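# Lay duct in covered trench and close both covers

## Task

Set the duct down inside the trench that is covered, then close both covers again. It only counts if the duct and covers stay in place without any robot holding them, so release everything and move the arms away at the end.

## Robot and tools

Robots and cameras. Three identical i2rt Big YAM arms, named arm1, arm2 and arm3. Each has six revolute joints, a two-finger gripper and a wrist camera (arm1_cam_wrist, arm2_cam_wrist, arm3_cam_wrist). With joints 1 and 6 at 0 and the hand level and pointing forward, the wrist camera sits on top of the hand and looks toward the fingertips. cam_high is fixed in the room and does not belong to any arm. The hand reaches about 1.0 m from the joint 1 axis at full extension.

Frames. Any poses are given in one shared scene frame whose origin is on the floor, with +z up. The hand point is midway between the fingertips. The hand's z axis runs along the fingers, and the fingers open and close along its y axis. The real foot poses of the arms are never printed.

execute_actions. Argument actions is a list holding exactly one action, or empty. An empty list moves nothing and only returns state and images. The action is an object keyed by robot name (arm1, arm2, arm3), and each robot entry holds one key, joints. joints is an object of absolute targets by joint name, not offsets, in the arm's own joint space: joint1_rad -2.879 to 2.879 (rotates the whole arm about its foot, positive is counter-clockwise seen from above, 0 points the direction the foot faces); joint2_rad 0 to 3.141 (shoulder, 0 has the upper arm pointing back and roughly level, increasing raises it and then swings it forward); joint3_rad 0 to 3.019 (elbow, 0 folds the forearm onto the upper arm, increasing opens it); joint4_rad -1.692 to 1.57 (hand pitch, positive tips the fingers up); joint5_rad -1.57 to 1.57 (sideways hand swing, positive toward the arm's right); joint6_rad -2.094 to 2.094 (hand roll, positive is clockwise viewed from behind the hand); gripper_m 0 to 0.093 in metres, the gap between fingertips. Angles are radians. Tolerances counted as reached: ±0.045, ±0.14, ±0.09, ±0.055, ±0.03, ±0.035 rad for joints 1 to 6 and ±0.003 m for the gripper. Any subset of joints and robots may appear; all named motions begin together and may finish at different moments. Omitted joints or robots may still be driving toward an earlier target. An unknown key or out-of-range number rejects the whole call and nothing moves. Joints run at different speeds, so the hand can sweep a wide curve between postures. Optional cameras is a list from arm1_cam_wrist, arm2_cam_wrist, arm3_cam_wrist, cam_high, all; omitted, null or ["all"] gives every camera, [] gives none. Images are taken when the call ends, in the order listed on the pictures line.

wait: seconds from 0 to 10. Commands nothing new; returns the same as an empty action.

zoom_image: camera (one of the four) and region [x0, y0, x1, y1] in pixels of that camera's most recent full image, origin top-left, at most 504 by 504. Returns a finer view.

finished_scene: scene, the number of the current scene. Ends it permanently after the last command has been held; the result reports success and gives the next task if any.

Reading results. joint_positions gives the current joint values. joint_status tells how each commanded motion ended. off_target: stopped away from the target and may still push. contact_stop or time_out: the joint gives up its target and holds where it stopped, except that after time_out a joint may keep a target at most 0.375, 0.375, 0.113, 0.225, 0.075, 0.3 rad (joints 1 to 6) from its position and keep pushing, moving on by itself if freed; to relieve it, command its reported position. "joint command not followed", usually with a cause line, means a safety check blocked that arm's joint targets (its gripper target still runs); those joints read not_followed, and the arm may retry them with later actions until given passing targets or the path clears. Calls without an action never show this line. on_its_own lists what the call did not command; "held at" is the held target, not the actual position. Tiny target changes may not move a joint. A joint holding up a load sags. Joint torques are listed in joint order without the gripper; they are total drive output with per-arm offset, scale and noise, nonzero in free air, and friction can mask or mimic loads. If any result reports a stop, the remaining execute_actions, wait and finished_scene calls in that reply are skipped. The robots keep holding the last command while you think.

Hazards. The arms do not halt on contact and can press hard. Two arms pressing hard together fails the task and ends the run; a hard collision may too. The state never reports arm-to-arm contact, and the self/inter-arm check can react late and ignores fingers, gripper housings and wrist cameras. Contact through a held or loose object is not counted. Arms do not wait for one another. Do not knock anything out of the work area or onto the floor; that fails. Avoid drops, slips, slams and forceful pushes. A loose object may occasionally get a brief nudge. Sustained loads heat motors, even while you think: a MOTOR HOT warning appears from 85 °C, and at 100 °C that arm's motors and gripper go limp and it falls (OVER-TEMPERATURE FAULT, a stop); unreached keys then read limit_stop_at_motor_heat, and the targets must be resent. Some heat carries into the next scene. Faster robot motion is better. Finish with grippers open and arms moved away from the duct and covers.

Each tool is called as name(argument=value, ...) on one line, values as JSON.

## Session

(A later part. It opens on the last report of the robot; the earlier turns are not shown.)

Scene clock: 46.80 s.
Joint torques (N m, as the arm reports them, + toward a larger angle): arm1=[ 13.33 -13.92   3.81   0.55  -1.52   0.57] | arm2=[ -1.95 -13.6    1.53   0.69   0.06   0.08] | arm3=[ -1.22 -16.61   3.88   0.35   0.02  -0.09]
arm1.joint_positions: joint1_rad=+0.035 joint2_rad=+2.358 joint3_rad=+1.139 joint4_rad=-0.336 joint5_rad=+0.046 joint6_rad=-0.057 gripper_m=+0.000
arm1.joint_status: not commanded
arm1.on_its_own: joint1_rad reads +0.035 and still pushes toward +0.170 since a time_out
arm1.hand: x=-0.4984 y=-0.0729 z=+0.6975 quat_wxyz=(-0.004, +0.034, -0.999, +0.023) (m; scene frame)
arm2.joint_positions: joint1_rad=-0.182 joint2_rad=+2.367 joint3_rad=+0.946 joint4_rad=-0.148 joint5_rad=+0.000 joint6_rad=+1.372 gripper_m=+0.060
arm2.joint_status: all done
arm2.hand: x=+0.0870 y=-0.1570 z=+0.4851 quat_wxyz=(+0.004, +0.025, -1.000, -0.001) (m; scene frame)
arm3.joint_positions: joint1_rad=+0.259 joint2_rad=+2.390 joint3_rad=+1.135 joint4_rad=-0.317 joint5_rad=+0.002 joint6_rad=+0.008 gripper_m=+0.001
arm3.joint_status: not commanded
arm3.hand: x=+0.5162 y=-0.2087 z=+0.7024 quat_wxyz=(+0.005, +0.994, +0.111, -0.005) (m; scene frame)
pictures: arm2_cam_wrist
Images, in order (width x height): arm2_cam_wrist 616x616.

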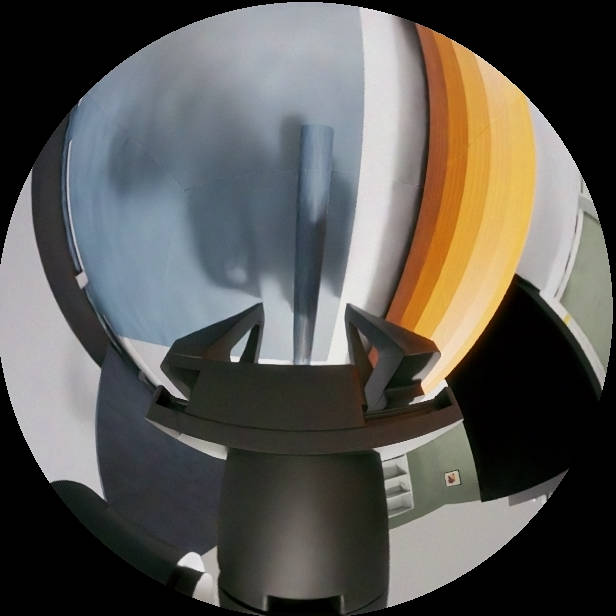

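Centered. Lower a bit, close.

execute_actions(actions=[{"arm2":{"joints":{"joint2_rad":2.52,"joint3_rad":0.97,"joint4_rad":-0.09}}}], cameras=[])

execute_actions(actions=[{"arm2":{"joints":{"joint2_rad":2.42,"joint3_rad":0.96,"gripper_m":0}}}], cameras=["arm2_cam_wrist"])

Scene clock: 47.70 s.
Joint torques (N m, as the arm reports them, + toward a larger angle): arm1=[ 13.47 -13.74   3.77   0.62  -1.52   0.58] | arm2=[-1.92 -5.78  0.92  0.87  0.04  0.06] | arm3=[ -1.22 -16.57   3.89   0.36   0.02  -0.09]
arm1.joint_positions: joint1_rad=+0.035 joint2_rad=+2.358 joint3_rad=+1.139 joint4_rad=-0.336 joint5_rad=+0.046 joint6_rad=-0.057 gripper_m=+0.000
arm1.joint_status: not commanded
arm1.on_its_own: joint1_rad reads +0.035 and still pushes toward +0.170 since a time_out
arm1.hand: x=-0.4984 y=-0.0729 z=+0.6975 quat_wxyz=(-0.004, +0.034, -0.999, +0.023) (m; scene frame)
arm2.joint_positions: joint1_rad=-0.182 joint2_rad=+2.409 joint3_rad=+0.974 joint4_rad=-0.101 joint5_rad=+0.000 joint6_rad=+1.374 gripper_m=+0.060
arm2.joint_status: all done
arm2.hand: x=+0.0886 y=-0.1460 z=+0.4708 quat_wxyz=(+0.001, +0.024, -1.000, -0.016) (m; scene frame)
arm3.joint_positions: joint1_rad=+0.259 joint2_rad=+2.390 joint3_rad=+1.135 joint4_rad=-0.317 joint5_rad=+0.002 joint6_rad=+0.008 gripper_m=+0.001
arm3.joint_status: not commanded
arm3.hand: x=+0.5162 y=-0.2087 z=+0.7024 quat_wxyz=(+0.005, +0.994, +0.111, -0.005) (m; scene frame)
pictures: none
No camera images: the call's "cameras" was empty. Leave "cameras" out to get every camera's image.

Scene clock: 48.37 s.
Joint torques (N m, as the arm reports them, + toward a larger angle): arm1=[ 13.53 -13.96   3.79   0.55  -1.51   0.57] | arm2=[ -1.6  -13.84   1.33   0.76  -0.07  -0.34] | arm3=[ -1.22 -16.61   3.89   0.35   0.02  -0.09]
arm1.joint_positions: joint1_rad=+0.035 joint2_rad=+2.358 joint3_rad=+1.139 joint4_rad=-0.336 joint5_rad=+0.046 joint6_rad=-0.057 gripper_m=+0.000
arm1.joint_status: not commanded
arm1.on_its_own: joint1_rad reads +0.035 and still pushes toward +0.170 since a time_out
arm1.hand: x=-0.4984 y=-0.0729 z=+0.6975 quat_wxyz=(-0.004, +0.034, -0.999, +0.023) (m; scene frame)
arm2.joint_positions: joint1_rad=-0.185 joint2_rad=+2.407 joint3_rad=+0.958 joint4_rad=-0.100 joint5_rad=+0.003 joint6_rad=+1.413 gripper_m=+0.007
arm2.joint_status: gripper_m off_target (ended at +0.007, target +0.000); the others done
arm2.hand: x=+0.0889 y=-0.1551 z=+0.4707 quat_wxyz=(+0.001, +0.003, -1.000, -0.010) (m; scene frame)
arm3.joint_positions: joint1_rad=+0.259 joint2_rad=+2.390 joint3_rad=+1.135 joint4_rad=-0.317 joint5_rad=+0.002 joint6_rad=+0.008 gripper_m=+0.001
arm3.joint_status: not commanded
arm3.hand: x=+0.5162 y=-0.2087 z=+0.7024 quat_wxyz=(+0.005, +0.994, +0.111, -0.005) (m; scene frame)
pictures: arm2_cam_wrist
Images, in order (width x height): arm2_cam_wrist 616x616.

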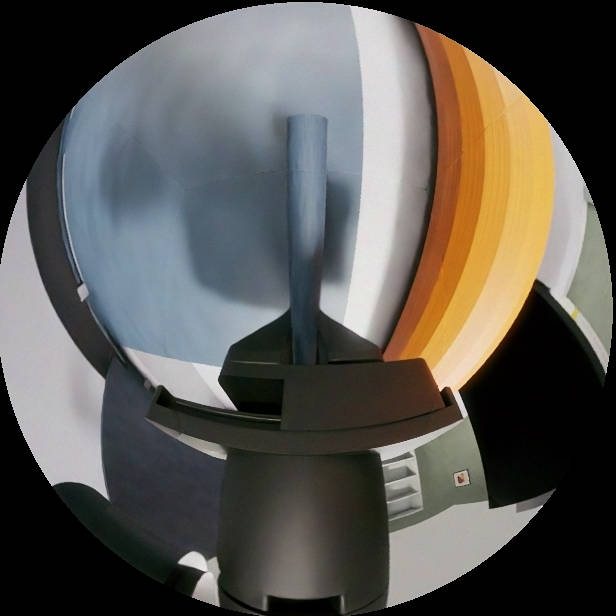

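execute_actions(actions=[{"arm2":{"joints":{"joint1_rad":-0.17,"joint6_rad":1.41,"joint2_rad":2.14,"joint3_rad":0.98,"joint4_rad":-0.38}}}], cameras=[])

execute_actions(actions=[{"arm2":{"joints":{"joint1_rad":-0.16,"joint2_rad":2.02,"joint3_rad":1.1,"joint4_rad":-0.62}}}], cameras=[])

execute_actions(actions=[{"arm2":{"joints":{"joint1_rad":-0.15,"joint2_rad":2.08,"joint3_rad":1.38,"joint4_rad":-1.03}}}], cameras=["cam_high"])

Scene clock: 53.03 s.
Joint torques (N m, as the arm reports them, + toward a larger angle): arm1=[ 13.3  -14.02   3.75   0.55  -1.51   0.57] | arm2=[ -0.34 -22.46   3.24  -0.37  -0.32  -0.08] | arm3=[ -1.18 -16.58   3.88   0.36   0.02  -0.09]
arm1.joint_positions: joint1_rad=+0.035 joint2_rad=+2.358 joint3_rad=+1.139 joint4_rad=-0.336 joint5_rad=+0.046 joint6_rad=-0.057 gripper_m=+0.000
arm1.joint_status: not commanded
arm1.on_its_own: joint1_rad reads +0.035 and still pushes toward +0.170 since a time_out
arm1.hand: x=-0.4984 y=-0.0729 z=+0.6975 quat_wxyz=(-0.004, +0.034, -0.999, +0.023) (m; scene frame)
arm2.joint_positions: joint1_rad=-0.178 joint2_rad=+2.231 joint3_rad=+0.973 joint4_rad=-0.367 joint5_rad=+0.010 joint6_rad=+1.419 gripper_m=+0.007
arm2.joint_status: all done
arm2.hand: x=+0.0897 y=-0.1431 z=+0.5406 quat_wxyz=(+0.003, +0.004, -1.000, +0.028) (m; scene frame)
arm3.joint_positions: joint1_rad=+0.259 joint2_rad=+2.390 joint3_rad=+1.135 joint4_rad=-0.317 joint5_rad=+0.002 joint6_rad=+0.008 gripper_m=+0.001
arm3.joint_status: not commanded
arm3.hand: x=+0.5162 y=-0.2087 z=+0.7024 quat_wxyz=(+0.005, +0.994, +0.111, -0.005) (m; scene frame)
pictures: none
No camera images: the call's "cameras" was empty. Leave "cameras" out to get every camera's image.

Scene clock: 54.07 s.
Joint torques (N m, as the arm reports them, + toward a larger angle): arm1=[ 13.33 -14.02   3.79   0.55  -1.52   0.58] | arm2=[ -0.3  -25.82   8.41  -0.8   -0.52  -0.09] | arm3=[ -1.18 -16.57   3.89   0.35   0.02  -0.09]
arm1.joint_positions: joint1_rad=+0.035 joint2_rad=+2.358 joint3_rad=+1.139 joint4_rad=-0.336 joint5_rad=+0.046 joint6_rad=-0.057 gripper_m=+0.000
arm1.joint_status: not commanded
arm1.on_its_own: joint1_rad reads +0.035 and still pushes toward +0.170 since a time_out
arm1.hand: x=-0.4984 y=-0.0729 z=+0.6975 quat_wxyz=(-0.004, +0.034, -0.999, +0.023) (m; scene frame)
arm2.joint_positions: joint1_rad=-0.170 joint2_rad=+2.145 joint3_rad=+1.049 joint4_rad=-0.600 joint5_rad=+0.014 joint6_rad=+1.420 gripper_m=+0.007
arm2.joint_status: all done
arm2.hand: x=+0.0896 y=-0.1257 z=+0.5898 quat_wxyz=(+0.006, +0.008, -0.998, +0.063) (m; scene frame)
arm3.joint_positions: joint1_rad=+0.259 joint2_rad=+2.390 joint3_rad=+1.135 joint4_rad=-0.317 joint5_rad=+0.002 joint6_rad=+0.008 gripper_m=+0.001
arm3.joint_status: not commanded
arm3.hand: x=+0.5162 y=-0.2087 z=+0.7024 quat_wxyz=(+0.005, +0.994, +0.111, -0.005) (m; scene frame)
pictures: none
No camera images: the call's "cameras" was empty. Leave "cameras" out to get every camera's image.

Scene clock: 56.47 s.
Joint torques (N m, as the arm reports them, + toward a larger angle): arm1=[ 13.56 -13.95   3.77   0.59  -1.52   0.57] | arm2=[ -0.46 -24.11  14.25  -0.93  -0.87  -0.34] | arm3=[ -1.17 -16.65   3.88   0.35   0.02  -0.09]
arm1.joint_positions: joint1_rad=+0.035 joint2_rad=+2.358 joint3_rad=+1.139 joint4_rad=-0.336 joint5_rad=+0.046 joint6_rad=-0.057 gripper_m=+0.000
arm1.joint_status: not commanded
arm1.on_its_own: joint1_rad reads +0.035 and still pushes toward +0.170 since a time_out
arm1.hand: x=-0.4984 y=-0.0729 z=+0.6975 quat_wxyz=(-0.004, +0.034, -0.999, +0.023) (m; scene frame)
arm2.joint_positions: joint1_rad=-0.156 joint2_rad=+2.163 joint3_rad=+1.277 joint4_rad=-1.017 joint5_rad=+0.023 joint6_rad=+1.447 gripper_m=+0.007
arm2.joint_status: joint3_rad time_out (moved +0.228 of +0.331); the others done
arm2.on_its_own: joint3_rad reads +1.277 and still pushes toward +1.380 since a time_out
arm2.hand: x=+0.0886 y=-0.1028 z=+0.6405 quat_wxyz=(+0.013, +0.003, -0.986, +0.165) (m; scene frame)
arm3.joint_positions: joint1_rad=+0.259 joint2_rad=+2.390 joint3_rad=+1.135 joint4_rad=-0.317 joint5_rad=+0.002 joint6_rad=+0.008 gripper_m=+0.001
arm3.joint_status: not commanded
arm3.hand: x=+0.5162 y=-0.2087 z=+0.7024 quat_wxyz=(+0.005, +0.994, +0.111, -0.005) (m; scene frame)
pictures: cam_high
Images, in order (width x height): cam_high 896x504.

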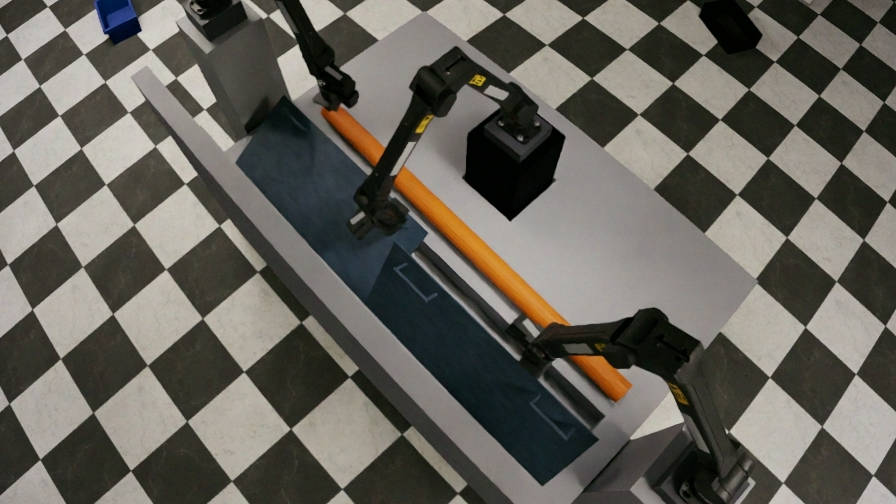

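execute_actions(actions=[{"arm2":{"joints":{"joint1_rad":-0.13,"joint6_rad":1.44,"joint2_rad":2.15,"joint3_rad":1.7,"joint4_rad":-1.45}}}], cameras=[])

execute_actions(actions=[{"arm2":{"joints":{"joint1_rad":-0.12,"joint2_rad":2.34,"joint3_rad":2.0,"joint4_rad":-1.68}}}], cameras=["cam_high"])

Scene clock: 59.07 s.
Joint torques (N m, as the arm reports them, + toward a larger angle): arm1=[ 13.69 -13.83   3.81   0.54  -1.52   0.57] | arm2=[ -0.01 -26.79  15.69  -1.5   -0.93  -0.17] | arm3=[ -1.21 -16.57   3.87   0.35   0.02  -0.09]
arm1.joint_positions: joint1_rad=+0.035 joint2_rad=+2.358 joint3_rad=+1.139 joint4_rad=-0.336 joint5_rad=+0.046 joint6_rad=-0.057 gripper_m=+0.000
arm1.joint_status: not commanded
arm1.on_its_own: joint1_rad reads +0.035 and still pushes toward +0.170 since a time_out
arm1.hand: x=-0.4984 y=-0.0729 z=+0.6975 quat_wxyz=(-0.004, +0.034, -0.999, +0.023) (m; scene frame)
arm2.joint_positions: joint1_rad=-0.142 joint2_rad=+2.235 joint3_rad=+1.597 joint4_rad=-1.430 joint5_rad=+0.025 joint6_rad=+1.462 gripper_m=+0.008
arm2.joint_status: joint3_rad time_out (moved +0.319 of +0.423); the others done
arm2.on_its_own: joint3_rad reads +1.597 and still pushes toward +1.700 since a time_out
arm2.hand: x=+0.0882 y=-0.0553 z=+0.7050 quat_wxyz=(+0.019, +0.004, -0.969, +0.246) (m; scene frame)
arm3.joint_positions: joint1_rad=+0.259 joint2_rad=+2.390 joint3_rad=+1.135 joint4_rad=-0.317 joint5_rad=+0.002 joint6_rad=+0.008 gripper_m=+0.001
arm3.joint_status: not commanded
arm3.hand: x=+0.5162 y=-0.2087 z=+0.7024 quat_wxyz=(+0.005, +0.994, +0.111, -0.005) (m; scene frame)
pictures: none
No camera images: the call's "cameras" was empty. Leave "cameras" out to get every camera's image.

not run: a stop came earlier in this reply.

execute_actions(actions=[{"arm2":{"joints":{"joint1_rad":-0.12,"joint2_rad":2.36,"joint3_rad":1.98,"joint4_rad":-1.68}}}], cameras=["cam_high"])

execute_actions(actions=[{"arm3":{"joints":{"joint1_rad":-0.05}},"arm2":{"joints":{"joint3_rad":1.95}}}], cameras=["cam_high"])

Scene clock: 61.57 s.
Joint torques (N m, as the arm reports them, + toward a larger angle): arm1=[ 13.35 -13.91   3.79   0.55  -1.52   0.58] | arm2=[  0.26 -21.2   16.89   0.07  -0.89  -0.37] | arm3=[ -1.23 -16.6    3.89   0.34   0.03  -0.09]
arm1.joint_positions: joint1_rad=+0.035 joint2_rad=+2.358 joint3_rad=+1.139 joint4_rad=-0.336 joint5_rad=+0.046 joint6_rad=-0.057 gripper_m=+0.000
arm1.joint_status: not commanded
arm1.on_its_own: joint1_rad reads +0.035 and still pushes toward +0.170 since a time_out
arm1.hand: x=-0.4984 y=-0.0729 z=+0.6975 quat_wxyz=(-0.004, +0.034, -0.999, +0.023) (m; scene frame)
arm2.joint_positions: joint1_rad=-0.136 joint2_rad=+2.357 joint3_rad=+1.842 joint4_rad=-1.706 joint5_rad=+0.023 joint6_rad=+1.483 gripper_m=+0.007
arm2.joint_status: joint3_rad time_out (moved +0.245 of +0.383); the others done
arm2.on_its_own: joint3_rad reads +1.842 and still pushes toward +1.954 since a time_out
arm2.hand: x=+0.0873 y=-0.0318 z=+0.7277 quat_wxyz=(+0.023, -0.002, -0.947, +0.319) (m; scene frame)
arm3.joint_positions: joint1_rad=+0.259 joint2_rad=+2.390 joint3_rad=+1.135 joint4_rad=-0.317 joint5_rad=+0.002 joint6_rad=+0.008 gripper_m=+0.001
arm3.joint_status: not commanded
arm3.hand: x=+0.5162 y=-0.2087 z=+0.7024 quat_wxyz=(+0.005, +0.994, +0.111, -0.005) (m; scene frame)
pictures: cam_high
Images, in order (width x height): cam_high 896x504.

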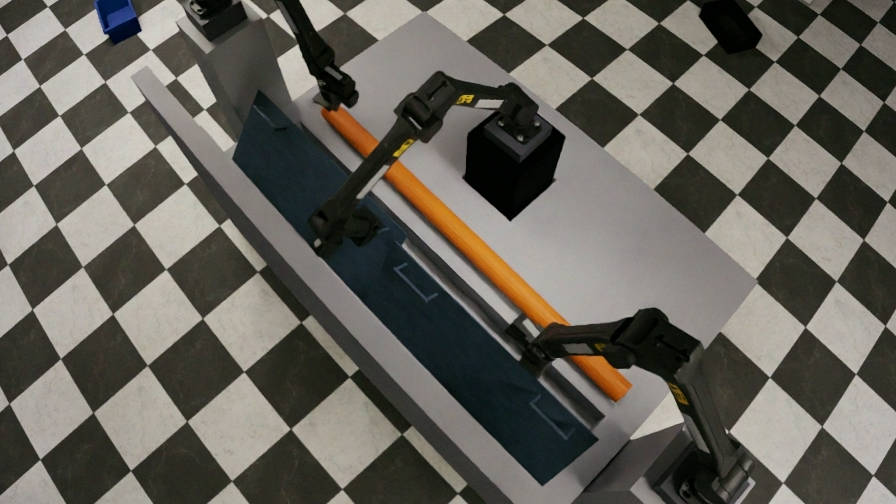

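not run: a stop came earlier in this reply.

execute_actions(actions=[{"arm3":{"joints":{"joint1_rad":-0.15}},"arm2":{"joints":{"joint3_rad":1.95}}}], cameras=["cam_high"])

Scene clock: 64.10 s.
Joint torques (N m, as the arm reports them, + toward a larger angle): arm1=[ 13.5  -14.08   3.78   0.58  -1.51   0.58] | arm2=[  0.2  -21.03  15.29   0.06  -0.85  -0.31] | arm3=[ -8.08 -15.44   3.95   0.77   2.34   0.22]
arm1.joint_positions: joint1_rad=+0.035 joint2_rad=+2.358 joint3_rad=+1.139 joint4_rad=-0.336 joint5_rad=+0.046 joint6_rad=-0.057 gripper_m=+0.000
arm1.joint_status: not commanded
arm1.on_its_own: joint1_rad reads +0.035 and still pushes toward +0.170 since a time_out
arm1.hand: x=-0.4984 y=-0.0729 z=+0.6975 quat_wxyz=(-0.004, +0.034, -0.999, +0.023) (m; scene frame)
arm2.joint_positions: joint1_rad=-0.135 joint2_rad=+2.355 joint3_rad=+1.857 joint4_rad=-1.706 joint5_rad=+0.022 joint6_rad=+1.477 gripper_m=+0.007
arm2.joint_status: joint3_rad time_out (moved +0.015 of +0.108)
arm2.on_its_own: joint3_rad reads +1.857 and still pushes toward +1.950 since a time_out
arm2.hand: x=+0.0872 y=-0.0256 z=+0.7317 quat_wxyz=(+0.024, +0.001, -0.950, +0.311) (m; scene frame)
arm3.joint_positions: joint1_rad=-0.047 joint2_rad=+2.376 joint3_rad=+1.135 joint4_rad=-0.325 joint5_rad=-0.056 joint6_rad=-0.019 gripper_m=+0.001
arm3.joint_status: joint1_rad time_out (moved -0.306 of -0.409)
arm3.on_its_own: joint1_rad reads -0.047 and still pushes toward -0.150 since a time_out
arm3.hand: x=+0.5013 y=-0.0774 z=+0.7073 quat_wxyz=(+0.034, +0.999, -0.028, -0.008) (m; scene frame)
pictures: cam_high
Images, in order (width x height): cam_high 896x504.

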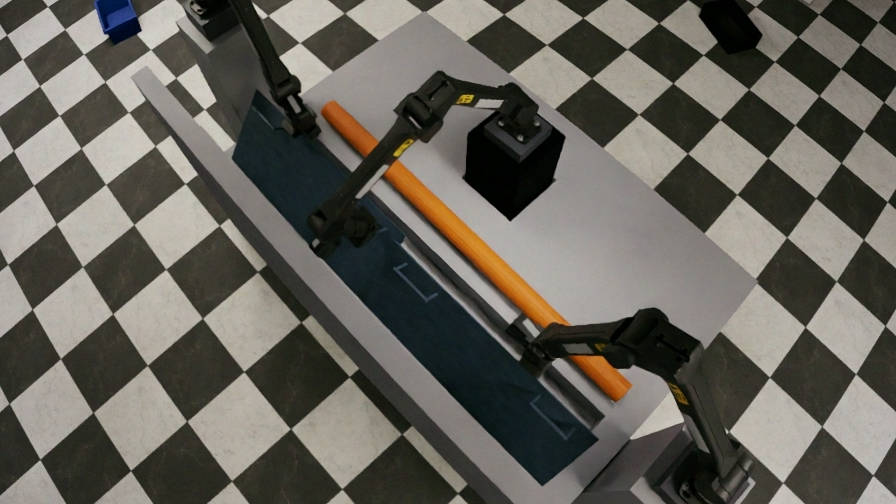

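Contact. Push harder, release arm2.

execute_actions(actions=[{"arm3":{"joints":{"joint1_rad":-0.22}},"arm2":{"joints":{"joint3_rad":1.86}}}], cameras=[])

execute_actions(actions=[{"arm2":{"joints":{"gripper_m":0.05}}}], cameras=[])

execute_actions(actions=[{"arm2":{"joints":{"joint2_rad":1.8,"joint3_rad":1.9}}}], cameras=["cam_high"])

Scene clock: 66.27 s.
Joint torques (N m, as the arm reports them, + toward a larger angle): arm1=[ 13.72 -13.75   3.84   0.55  -1.52   0.56] | arm2=[  0.3  -21.11   7.66   0.05  -0.86  -0.31] | arm3=[-12.84 -15.44   3.92   0.76   3.01   0.34]
arm1.joint_positions: joint1_rad=+0.035 joint2_rad=+2.358 joint3_rad=+1.139 joint4_rad=-0.336 joint5_rad=+0.046 joint6_rad=-0.057 gripper_m=+0.000
arm1.joint_status: not commanded
arm1.on_its_own: joint1_rad reads +0.035 and still pushes toward +0.170 since a time_out
arm1.hand: x=-0.4984 y=-0.0729 z=+0.6975 quat_wxyz=(-0.004, +0.034, -0.999, +0.023) (m; scene frame)
arm2.joint_positions: joint1_rad=-0.135 joint2_rad=+2.355 joint3_rad=+1.852 joint4_rad=-1.706 joint5_rad=+0.022 joint6_rad=+1.477 gripper_m=+0.007
arm2.joint_status: all done
arm2.hand: x=+0.0870 y=-0.0273 z=+0.7309 quat_wxyz=(+0.024, +0.001, -0.949, +0.313) (m; scene frame)
arm3.joint_positions: joint1_rad=-0.053 joint2_rad=+2.376 joint3_rad=+1.135 joint4_rad=-0.325 joint5_rad=-0.073 joint6_rad=-0.030 gripper_m=+0.001
arm3.joint_status: joint1_rad time_out (moved -0.006 of -0.173)
arm3.on_its_own: joint1_rad reads -0.053 and still pushes toward -0.220 since a time_out
arm3.hand: x=+0.5013 y=-0.0774 z=+0.7075 quat_wxyz=(+0.043, +0.999, -0.026, -0.009) (m; scene frame)
pictures: none
No camera images: the call's "cameras" was empty. Leave "cameras" out to get every camera's image.

not run: a stop came earlier in this reply.

not run: a stop came earlier in this reply.

execute_actions(actions=[{"arm2":{"joints":{"gripper_m":0.05}}}], cameras=[])

execute_actions(actions=[{"arm2":{"joints":{"joint2_rad":1.7,"joint3_rad":1.9}}}], cameras=[])

execute_actions(actions=[{"arm2":{"joints":{"joint1_rad":0,"joint2_rad":1.5,"joint3_rad":0.7,"joint4_rad":-0.77,"joint6_rad":1.57,"gripper_m":0.093}}}])

Scene clock: 67.13 s.
Joint torques (N m, as the arm reports them, + toward a larger angle): arm1=[ 13.45 -13.97   3.79   0.59  -1.52   0.58] | arm2=[ -0.31 -21.13   7.68  -0.77  -0.08  -0.02] | arm3=[-12.82 -15.42   3.95   0.77   3.24   0.37]
arm1.joint_positions: joint1_rad=+0.035 joint2_rad=+2.358 joint3_rad=+1.139 joint4_rad=-0.336 joint5_rad=+0.046 joint6_rad=-0.057 gripper_m=+0.000
arm1.joint_status: not commanded
arm1.on_its_own: joint1_rad reads +0.035 and still pushes toward +0.170 since a time_out
arm1.hand: x=-0.4984 y=-0.0729 z=+0.6975 quat_wxyz=(-0.004, +0.034, -0.999, +0.023) (m; scene frame)
arm2.joint_positions: joint1_rad=-0.129 joint2_rad=+2.354 joint3_rad=+1.853 joint4_rad=-1.683 joint5_rad=+0.003 joint6_rad=+1.450 gripper_m=+0.050
arm2.joint_status: all done
arm2.hand: x=+0.0814 y=-0.0218 z=+0.7282 quat_wxyz=(+0.035, +0.014, -0.953, +0.301) (m; scene frame)
arm3.joint_positions: joint1_rad=-0.053 joint2_rad=+2.376 joint3_rad=+1.135 joint4_rad=-0.325 joint5_rad=-0.079 joint6_rad=-0.033 gripper_m=+0.001
arm3.joint_status: not commanded
arm3.on_its_own: joint1_rad reads -0.053 and still pushes toward -0.220 since a time_out
arm3.hand: x=+0.5013 y=-0.0784 z=+0.7074 quat_wxyz=(+0.046, +0.999, -0.024, -0.009) (m; scene frame)
pictures: none
No camera images: the call's "cameras" was empty. Leave "cameras" out to get every camera's image.

Scene clock: 68.90 s.
Joint torques (N m, as the arm reports them, + toward a larger angle): arm1=[ 13.45 -14.03   3.79   0.54  -1.5    0.57] | arm2=[ -0.31 -13.66   9.69   0.63  -0.06  -0.1 ] | arm3=[-12.76 -15.43   3.93   0.75   3.23   0.38]
arm1.joint_positions: joint1_rad=+0.035 joint2_rad=+2.358 joint3_rad=+1.139 joint4_rad=-0.336 joint5_rad=+0.046 joint6_rad=-0.057 gripper_m=+0.000
arm1.joint_status: not commanded
arm1.on_its_own: joint1_rad reads +0.035 and still pushes toward +0.170 since a time_out
arm1.hand: x=-0.4984 y=-0.0729 z=+0.6975 quat_wxyz=(-0.004, +0.034, -0.999, +0.023) (m; scene frame)
arm2.joint_positions: joint1_rad=-0.129 joint2_rad=+1.683 joint3_rad=+1.897 joint4_rad=-1.682 joint5_rad=+0.003 joint6_rad=+1.449 gripper_m=+0.050
arm2.joint_status: all done
arm2.hand: x=+0.0844 y=-0.0219 z=+1.0976 quat_wxyz=(-0.003, +0.013, -0.999, -0.051) (m; scene frame)
arm3.joint_positions: joint1_rad=-0.054 joint2_rad=+2.376 joint3_rad=+1.135 joint4_rad=-0.325 joint5_rad=-0.079 joint6_rad=-0.033 gripper_m=+0.001
arm3.joint_status: not commanded
arm3.on_its_own: joint1_rad reads -0.054 and still pushes toward -0.220 since a time_out
arm3.hand: x=+0.5014 y=-0.0782 z=+0.7074 quat_wxyz=(+0.045, +0.999, -0.024, -0.009) (m; scene frame)
pictures: none
No camera images: the call's "cameras" was empty. Leave "cameras" out to get every camera's image.

Scene clock: 70.63 s.
Joint torques (N m, as the arm reports them, + toward a larger angle): arm1=[ 13.55 -13.7    3.79   0.58  -1.51   0.57] | arm2=[-2.26 -8.73  6.8   0.71  0.05  0.1 ] | arm3=[-12.75 -15.42   3.94   0.76   3.22   0.37]
arm1.joint_positions: joint1_rad=+0.035 joint2_rad=+2.358 joint3_rad=+1.139 joint4_rad=-0.336 joint5_rad=+0.046 joint6_rad=-0.057 gripper_m=+0.000
arm1.joint_status: not commanded
arm1.on_its_own: joint1_rad reads +0.035 and still pushes toward +0.170 since a time_out
arm1.hand: x=-0.4984 y=-0.0729 z=+0.6975 quat_wxyz=(-0.004, +0.034, -0.999, +0.023) (m; scene frame)
arm2.joint_positions: joint1_rad=+0.011 joint2_rad=+1.501 joint3_rad=+0.697 joint4_rad=-0.780 joint5_rad=+0.000 joint6_rad=+1.560 gripper_m=+0.093
arm2.joint_status: all done
arm2.hand: x=+0.0159 y=-0.2255 z=+0.7544 quat_wxyz=(+0.004, +0.028, -1.000, +0.007) (m; scene frame)
arm3.joint_positions: joint1_rad=-0.054 joint2_rad=+2.376 joint3_rad=+1.135 joint4_rad=-0.325 joint5_rad=-0.079 joint6_rad=-0.033 gripper_m=+0.001
arm3.joint_status: not commanded
arm3.on_its_own: joint1_rad reads -0.054 and still pushes toward -0.220 since a time_out
arm3.hand: x=+0.5014 y=-0.0782 z=+0.7074 quat_wxyz=(+0.045, +0.999, -0.024, -0.009) (m; scene frame)
pictures: arm1_cam_wrist, arm2_cam_wrist, arm3_cam_wrist, cam_high
Images, in order (width x height): arm1_cam_wrist 616x616, arm2_cam_wrist 616x616, arm3_cam_wrist 616x616, cam_high 896x504.

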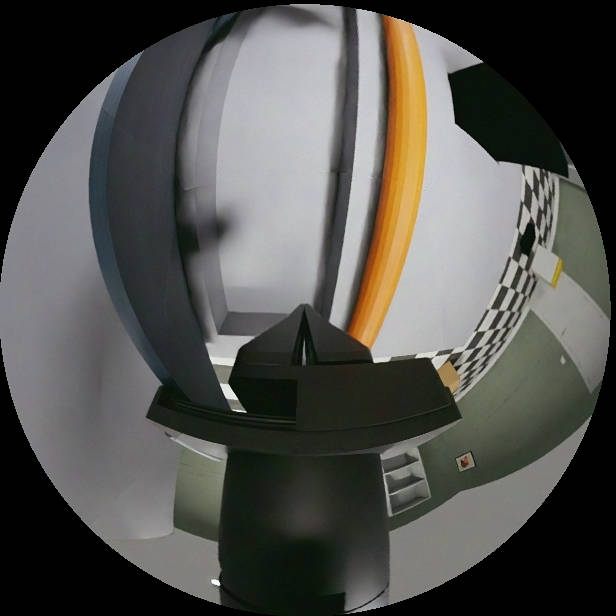

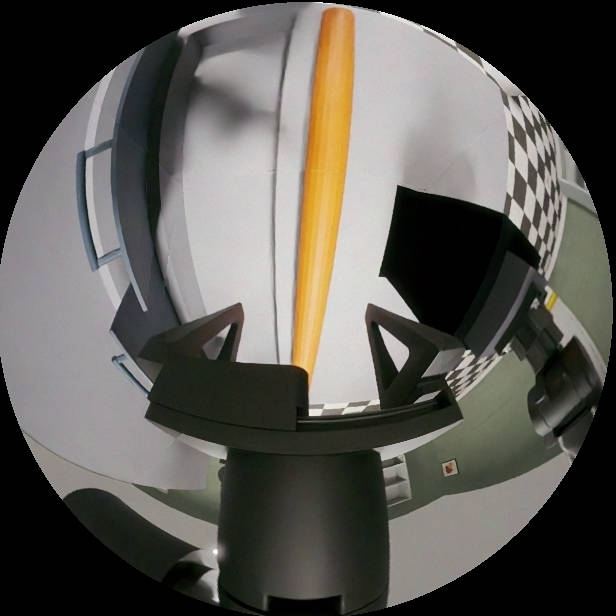

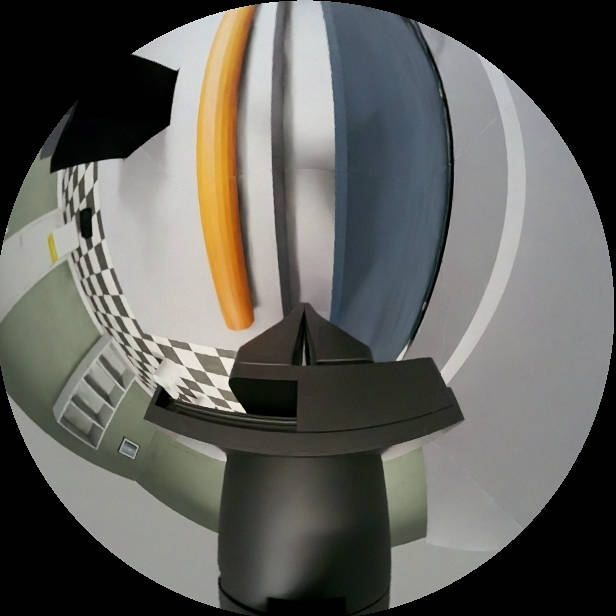

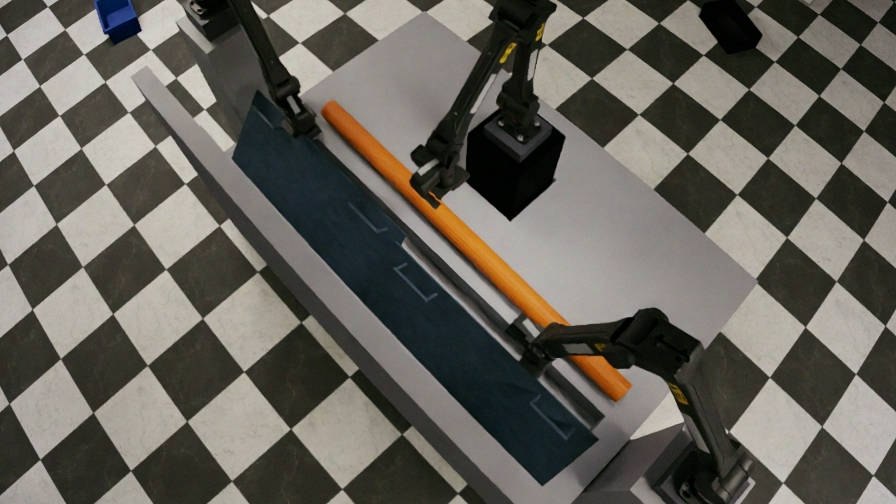

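execute_actions(actions=[{"arm2":{"joints":{"joint2_rad":2.2,"joint3_rad":0.76,"joint4_rad":-0.13}}}], cameras=["arm2_cam_wrist"])

execute_actions(actions=[{"arm2":{"joints":{"joint2_rad":2.4,"joint3_rad":0.8,"joint4_rad":0.03}}}], cameras=["arm2_cam_wrist","cam_high"])

Scene clock: 72.47 s.
Joint torques (N m, as the arm reports them, + toward a larger angle): arm1=[ 13.56 -14.05   3.77   0.57  -1.51   0.58] | arm2=[ -2.14 -11.45   1.77   0.76   0.05   0.1 ] | arm3=[-12.77 -15.39   3.95   0.78   3.23   0.38]
arm1.joint_positions: joint1_rad=+0.035 joint2_rad=+2.358 joint3_rad=+1.139 joint4_rad=-0.336 joint5_rad=+0.046 joint6_rad=-0.057 gripper_m=+0.000
arm1.joint_status: not commanded
arm1.on_its_own: joint1_rad reads +0.035 and still pushes toward +0.170 since a time_out
arm1.hand: x=-0.4984 y=-0.0729 z=+0.6975 quat_wxyz=(-0.004, +0.034, -0.999, +0.023) (m; scene frame)
arm2.joint_positions: joint1_rad=+0.011 joint2_rad=+2.183 joint3_rad=+0.755 joint4_rad=-0.140 joint5_rad=+0.000 joint6_rad=+1.561 gripper_m=+0.093
arm2.joint_status: all done
arm2.hand: x=+0.0130 y=-0.2008 z=+0.5399 quat_wxyz=(+0.004, +0.027, -1.000, -0.001) (m; scene frame)
arm3.joint_positions: joint1_rad=-0.054 joint2_rad=+2.376 joint3_rad=+1.135 joint4_rad=-0.325 joint5_rad=-0.079 joint6_rad=-0.033 gripper_m=+0.001
arm3.joint_status: not commanded
arm3.on_its_own: joint1_rad reads -0.054 and still pushes toward -0.220 since a time_out
arm3.hand: x=+0.5014 y=-0.0782 z=+0.7074 quat_wxyz=(+0.045, +0.999, -0.024, -0.009) (m; scene frame)
pictures: arm2_cam_wrist
Images, in order (width x height): arm2_cam_wrist 616x616.

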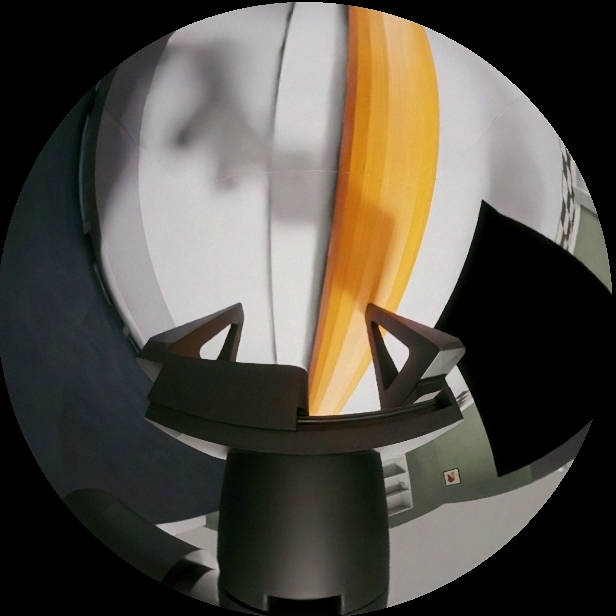

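Scene clock: 73.80 s.
Joint torques (N m, as the arm reports them, + toward a larger angle): arm1=[ 13.39 -13.77   3.77   0.56  -1.52   0.58] | arm2=[ -1.85 -11.39   0.03   0.15  -0.01   0.02] | arm3=[-12.77 -15.53   3.94   0.76   3.23   0.37]
arm1.joint_positions: joint1_rad=+0.035 joint2_rad=+2.358 joint3_rad=+1.139 joint4_rad=-0.336 joint5_rad=+0.046 joint6_rad=-0.057 gripper_m=+0.000
arm1.joint_status: not commanded
arm1.on_its_own: joint1_rad reads +0.035 and still pushes toward +0.170 since a time_out
arm1.hand: x=-0.4984 y=-0.0729 z=+0.6975 quat_wxyz=(-0.004, +0.034, -0.999, +0.023) (m; scene frame)
arm2.joint_positions: joint1_rad=+0.006 joint2_rad=+2.377 joint3_rad=+0.798 joint4_rad=+0.036 joint5_rad=+0.002 joint6_rad=+1.568 gripper_m=+0.093
arm2.joint_status: all done
arm2.hand: x=+0.0146 y=-0.2045 z=+0.4781 quat_wxyz=(+0.004, +0.021, -1.000, -0.014) (m; scene frame)
arm3.joint_positions: joint1_rad=-0.054 joint2_rad=+2.376 joint3_rad=+1.135 joint4_rad=-0.325 joint5_rad=-0.079 joint6_rad=-0.033 gripper_m=+0.001
arm3.joint_status: not commanded
arm3.on_its_own: joint1_rad reads -0.054 and still pushes toward -0.220 since a time_out
arm3.hand: x=+0.5014 y=-0.0782 z=+0.7074 quat_wxyz=(+0.045, +0.999, -0.024, -0.009) (m; scene frame)
pictures: arm2_cam_wrist, cam_high
Images, in order (width x height): arm2_cam_wrist 616x616, cam_high 896x504.

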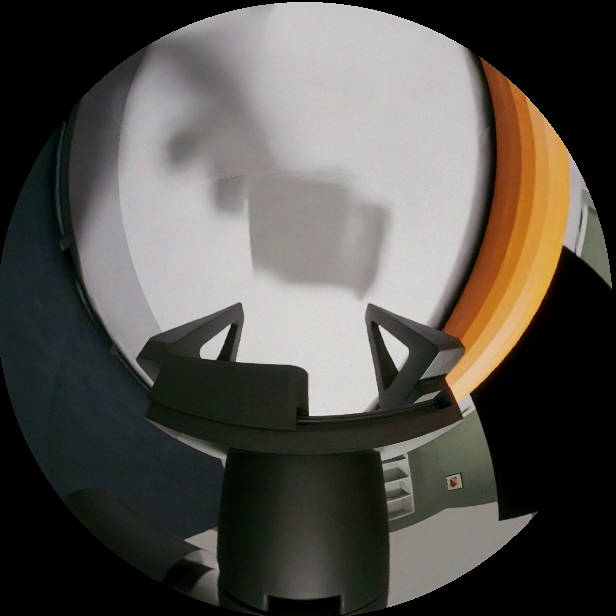

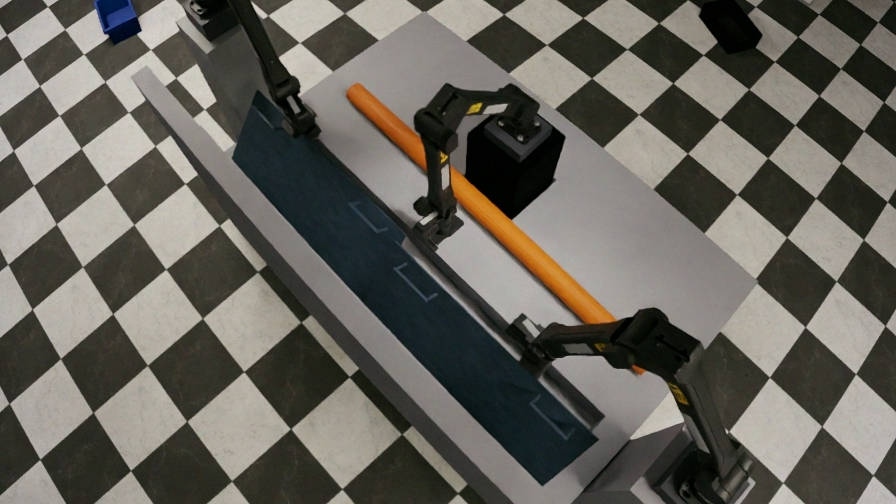

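execute_actions(actions=[{"arm2":{"joints":{"joint2_rad":2.0,"joint3_rad":0.7,"joint4_rad":-0.27}}}], cameras=[])

execute_actions(actions=[{"arm2":{"joints":{"joint2_rad":2.0,"joint3_rad":0.48,"joint4_rad":-0.05}}}], cameras=["arm2_cam_wrist","cam_high"])

Scene clock: 75.30 s.
Joint torques (N m, as the arm reports them, + toward a larger angle): arm1=[ 13.2  -13.82   3.74   0.56  -1.52   0.58] | arm2=[ -1.82 -10.32   2.42   0.04   0.     0.02] | arm3=[-12.76 -15.46   3.94   0.77   3.22   0.37]
arm1.joint_positions: joint1_rad=+0.035 joint2_rad=+2.358 joint3_rad=+1.139 joint4_rad=-0.336 joint5_rad=+0.046 joint6_rad=-0.057 gripper_m=+0.000
arm1.joint_status: not commanded
arm1.on_its_own: joint1_rad reads +0.035 and still pushes toward +0.170 since a time_out
arm1.hand: x=-0.4984 y=-0.0729 z=+0.6975 quat_wxyz=(-0.004, +0.034, -0.999, +0.023) (m; scene frame)
arm2.joint_positions: joint1_rad=+0.006 joint2_rad=+1.983 joint3_rad=+0.702 joint4_rad=-0.261 joint5_rad=+0.002 joint6_rad=+1.568 gripper_m=+0.093
arm2.joint_status: all done
arm2.hand: x=+0.0154 y=-0.1985 z=+0.6007 quat_wxyz=(+0.004, +0.021, -1.000, -0.014) (m; scene frame)
arm3.joint_positions: joint1_rad=-0.054 joint2_rad=+2.376 joint3_rad=+1.135 joint4_rad=-0.325 joint5_rad=-0.079 joint6_rad=-0.033 gripper_m=+0.001
arm3.joint_status: not commanded
arm3.on_its_own: joint1_rad reads -0.054 and still pushes toward -0.220 since a time_out
arm3.hand: x=+0.5014 y=-0.0782 z=+0.7074 quat_wxyz=(+0.045, +0.999, -0.024, -0.009) (m; scene frame)
pictures: none
No camera images: the call's "cameras" was empty. Leave "cameras" out to get every camera's image.

Scene clock: 76.33 s.
Joint torques (N m, as the arm reports them, + toward a larger angle): arm1=[ 13.41 -13.91   3.76   0.56  -1.53   0.57] | arm2=[-1.86 -7.82  1.02  0.74 -0.01  0.02] | arm3=[-12.78 -15.46   3.93   0.77   3.23   0.38]
arm1.joint_positions: joint1_rad=+0.035 joint2_rad=+2.358 joint3_rad=+1.139 joint4_rad=-0.336 joint5_rad=+0.046 joint6_rad=-0.057 gripper_m=+0.000
arm1.joint_status: not commanded
arm1.on_its_own: joint1_rad reads +0.035 and still pushes toward +0.170 since a time_out
arm1.hand: x=-0.4984 y=-0.0729 z=+0.6975 quat_wxyz=(-0.004, +0.034, -0.999, +0.023) (m; scene frame)
arm2.joint_positions: joint1_rad=+0.006 joint2_rad=+1.983 joint3_rad=+0.475 joint4_rad=-0.059 joint5_rad=+0.002 joint6_rad=+1.568 gripper_m=+0.093
arm2.joint_status: all done
arm2.hand: x=+0.0189 y=-0.2897 z=+0.5856 quat_wxyz=(+0.003, +0.021, -1.000, -0.001) (m; scene frame)
arm3.joint_positions: joint1_rad=-0.054 joint2_rad=+2.376 joint3_rad=+1.135 joint4_rad=-0.325 joint5_rad=-0.079 joint6_rad=-0.033 gripper_m=+0.001
arm3.joint_status: not commanded
arm3.on_its_own: joint1_rad reads -0.054 and still pushes toward -0.220 since a time_out
arm3.hand: x=+0.5014 y=-0.0782 z=+0.7074 quat_wxyz=(+0.045, +0.999, -0.024, -0.009) (m; scene frame)
pictures: arm2_cam_wrist, cam_high
Images, in order (width x height): arm2_cam_wrist 616x616, cam_high 896x504.

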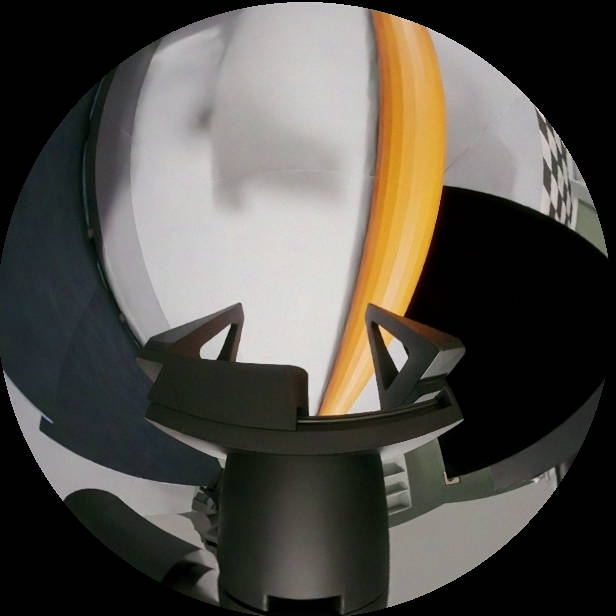

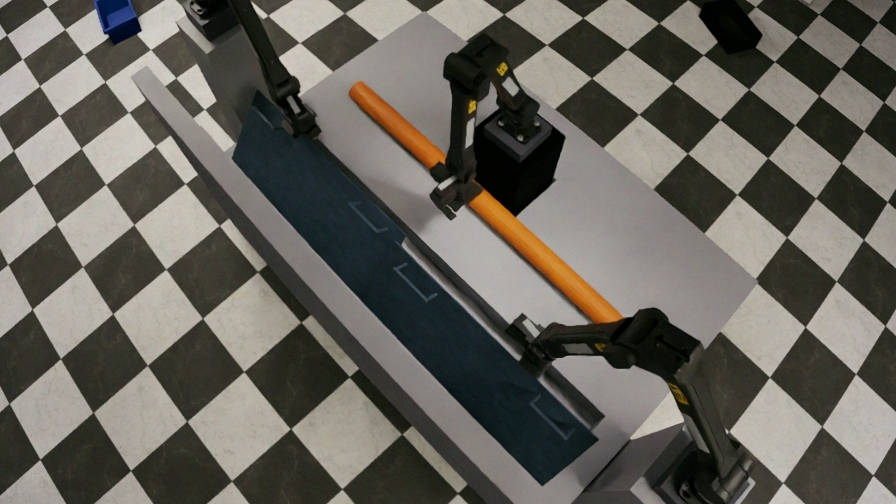

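execute_actions(actions=[{"arm2":{"joints":{"joint2_rad":2.0,"joint3_rad":0.68,"joint4_rad":-0.25}}}], cameras=[])

execute_actions(actions=[{"arm2":{"joints":{"joint1_rad":-0.97,"joint6_rad":0.6}}}], cameras=[])

execute_actions(actions=[{"arm2":{"joints":{"joint2_rad":2.15,"joint3_rad":0.71,"joint4_rad":-0.13}}}], cameras=["arm2_cam_wrist","cam_high"])

Scene clock: 77.60 s.
Joint torques (N m, as the arm reports them, + toward a larger angle): arm1=[ 13.46 -14.08   3.76   0.57  -1.52   0.57] | arm2=[ -1.67 -10.03   2.3    0.07  -0.01   0.01] | arm3=[-12.81 -15.45   3.93   0.77   3.23   0.37]
arm1.joint_positions: joint1_rad=+0.035 joint2_rad=+2.358 joint3_rad=+1.139 joint4_rad=-0.336 joint5_rad=+0.046 joint6_rad=-0.057 gripper_m=+0.000
arm1.joint_status: not commanded
arm1.on_its_own: joint1_rad reads +0.035 and still pushes toward +0.170 since a time_out
arm1.hand: x=-0.4984 y=-0.0729 z=+0.6975 quat_wxyz=(-0.004, +0.034, -0.999, +0.023) (m; scene frame)
arm2.joint_positions: joint1_rad=+0.006 joint2_rad=+1.983 joint3_rad=+0.683 joint4_rad=-0.241 joint5_rad=+0.002 joint6_rad=+1.568 gripper_m=+0.093
arm2.joint_status: all done
arm2.hand: x=+0.0157 y=-0.2053 z=+0.5987 quat_wxyz=(+0.004, +0.021, -1.000, -0.014) (m; scene frame)
arm3.joint_positions: joint1_rad=-0.054 joint2_rad=+2.376 joint3_rad=+1.135 joint4_rad=-0.325 joint5_rad=-0.079 joint6_rad=-0.033 gripper_m=+0.001
arm3.joint_status: not commanded
arm3.on_its_own: joint1_rad reads -0.054 and still pushes toward -0.220 since a time_out
arm3.hand: x=+0.5014 y=-0.0782 z=+0.7074 quat_wxyz=(+0.045, +0.999, -0.024, -0.009) (m; scene frame)
pictures: none
No camera images: the call's "cameras" was empty. Leave "cameras" out to get every camera's image.

Scene clock: 79.47 s.
Joint torques (N m, as the arm reports them, + toward a larger angle): arm1=[ 13.3  -13.93   3.79   0.6   -1.53   0.57] | arm2=[ -1.54 -10.29   2.22   0.09  -0.01  -0.11] | arm3=[-12.73 -15.42   3.94   0.79   3.22   0.37]
arm1.joint_positions: joint1_rad=+0.035 joint2_rad=+2.358 joint3_rad=+1.139 joint4_rad=-0.336 joint5_rad=+0.046 joint6_rad=-0.057 gripper_m=+0.000
arm1.joint_status: not commanded
arm1.on_its_own: joint1_rad reads +0.035 and still pushes toward +0.170 since a time_out
arm1.hand: x=-0.4984 y=-0.0729 z=+0.6975 quat_wxyz=(-0.004, +0.034, -0.999, +0.023) (m; scene frame)
arm2.joint_positions: joint1_rad=-0.967 joint2_rad=+1.983 joint3_rad=+0.683 joint4_rad=-0.241 joint5_rad=+0.001 joint6_rad=+0.610 gripper_m=+0.093
arm2.joint_status: all done
arm2.hand: x=+0.3063 y=-0.3453 z=+0.5964 quat_wxyz=(-0.008, +0.013, -1.000, -0.008) (m; scene frame)
arm3.joint_positions: joint1_rad=-0.054 joint2_rad=+2.376 joint3_rad=+1.135 joint4_rad=-0.325 joint5_rad=-0.079 joint6_rad=-0.033 gripper_m=+0.001
arm3.joint_status: not commanded
arm3.on_its_own: joint1_rad reads -0.054 and still pushes toward -0.220 since a time_out
arm3.hand: x=+0.5014 y=-0.0782 z=+0.7074 quat_wxyz=(+0.045, +0.999, -0.024, -0.009) (m; scene frame)
pictures: none
No camera images: the call's "cameras" was empty. Leave "cameras" out to get every camera's image.

Scene clock: 80.40 s.
Joint torques (N m, as the arm reports them, + toward a larger angle): arm1=[ 13.63 -13.68   3.81   0.51  -1.53   0.58] | arm2=[ -1.44 -11.1    1.42   0.79  -0.01  -0.1 ] | arm3=[-12.8  -15.43   3.94   0.77   3.22   0.37]
arm1.joint_positions: joint1_rad=+0.035 joint2_rad=+2.358 joint3_rad=+1.139 joint4_rad=-0.336 joint5_rad=+0.046 joint6_rad=-0.057 gripper_m=+0.000
arm1.joint_status: not commanded
arm1.on_its_own: joint1_rad reads +0.035 and still pushes toward +0.170 since a time_out
arm1.hand: x=-0.4984 y=-0.0729 z=+0.6975 quat_wxyz=(-0.004, +0.034, -0.999, +0.023) (m; scene frame)
arm2.joint_positions: joint1_rad=-0.967 joint2_rad=+2.138 joint3_rad=+0.708 joint4_rad=-0.140 joint5_rad=+0.001 joint6_rad=+0.610 gripper_m=+0.093
arm2.joint_status: all done
arm2.hand: x=+0.2987 y=-0.3506 z=+0.5495 quat_wxyz=(+0.004, +0.014, -1.000, +0.001) (m; scene frame)
arm3.joint_positions: joint1_rad=-0.054 joint2_rad=+2.376 joint3_rad=+1.135 joint4_rad=-0.325 joint5_rad=-0.079 joint6_rad=-0.033 gripper_m=+0.001
arm3.joint_status: not commanded
arm3.on_its_own: joint1_rad reads -0.054 and still pushes toward -0.220 since a time_out
arm3.hand: x=+0.5014 y=-0.0782 z=+0.7074 quat_wxyz=(+0.045, +0.999, -0.024, -0.009) (m; scene frame)
pictures: arm2_cam_wrist, cam_high
Images, in order (width x height): arm2_cam_wrist 616x616, cam_high 896x504.

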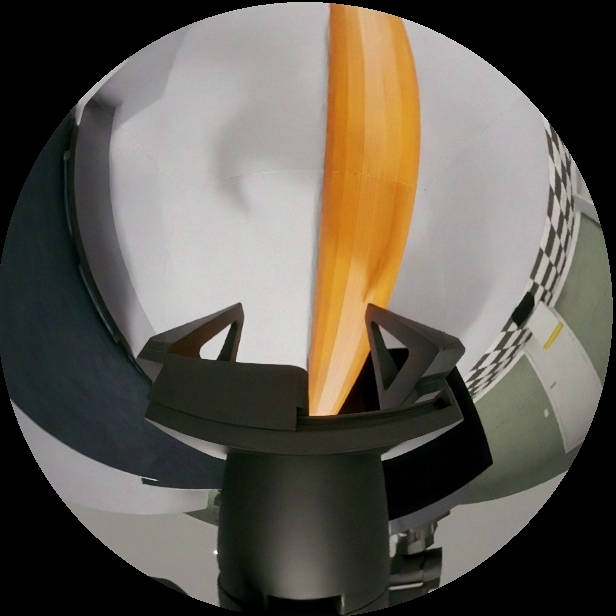

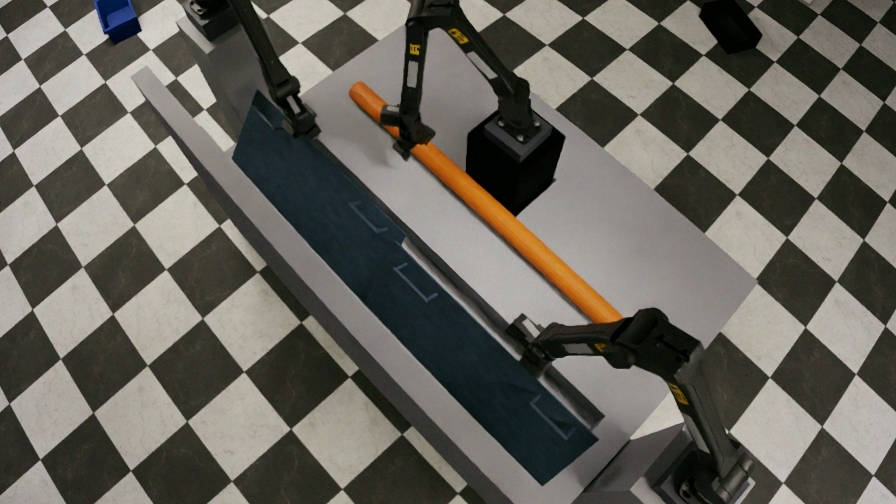

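execute_actions(actions=[{"arm2":{"joints":{"joint1_rad":-1.12,"joint6_rad":0.45}}}], cameras=["arm2_cam_wrist"])

Scene clock: 81.73 s.
Joint torques (N m, as the arm reports them, + toward a larger angle): arm1=[ 13.58 -13.83   3.72   0.58  -1.54   0.58] | arm2=[ -0.78 -11.12   1.46   0.8   -0.02  -0.11] | arm3=[-12.79 -15.45   3.95   0.76   3.23   0.37]
arm1.joint_positions: joint1_rad=+0.035 joint2_rad=+2.358 joint3_rad=+1.139 joint4_rad=-0.336 joint5_rad=+0.046 joint6_rad=-0.057 gripper_m=+0.000
arm1.joint_status: not commanded
arm1.on_its_own: joint1_rad reads +0.035 and still pushes toward +0.170 since a time_out
arm1.hand: x=-0.4984 y=-0.0729 z=+0.6975 quat_wxyz=(-0.004, +0.034, -0.999, +0.023) (m; scene frame)
arm2.joint_positions: joint1_rad=-1.125 joint2_rad=+2.138 joint3_rad=+0.708 joint4_rad=-0.140 joint5_rad=+0.001 joint6_rad=+0.461 gripper_m=+0.093
arm2.joint_status: all done
arm2.hand: x=+0.3268 y=-0.3958 z=+0.5494 quat_wxyz=(+0.004, +0.009, -1.000, +0.001) (m; scene frame)
arm3.joint_positions: joint1_rad=-0.054 joint2_rad=+2.376 joint3_rad=+1.135 joint4_rad=-0.325 joint5_rad=-0.079 joint6_rad=-0.033 gripper_m=+0.001
arm3.joint_status: not commanded
arm3.on_its_own: joint1_rad reads -0.054 and still pushes toward -0.220 since a time_out
arm3.hand: x=+0.5014 y=-0.0782 z=+0.7074 quat_wxyz=(+0.045, +0.999, -0.024, -0.009) (m; scene frame)
pictures: arm2_cam_wrist
Images, in order (width x height): arm2_cam_wrist 616x616.

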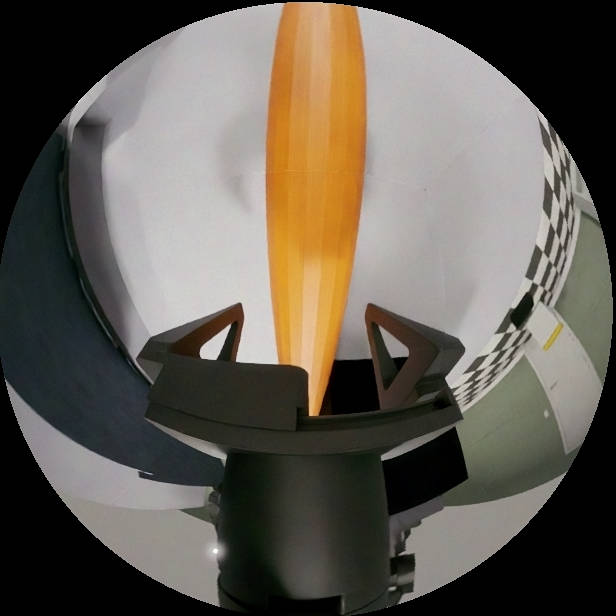

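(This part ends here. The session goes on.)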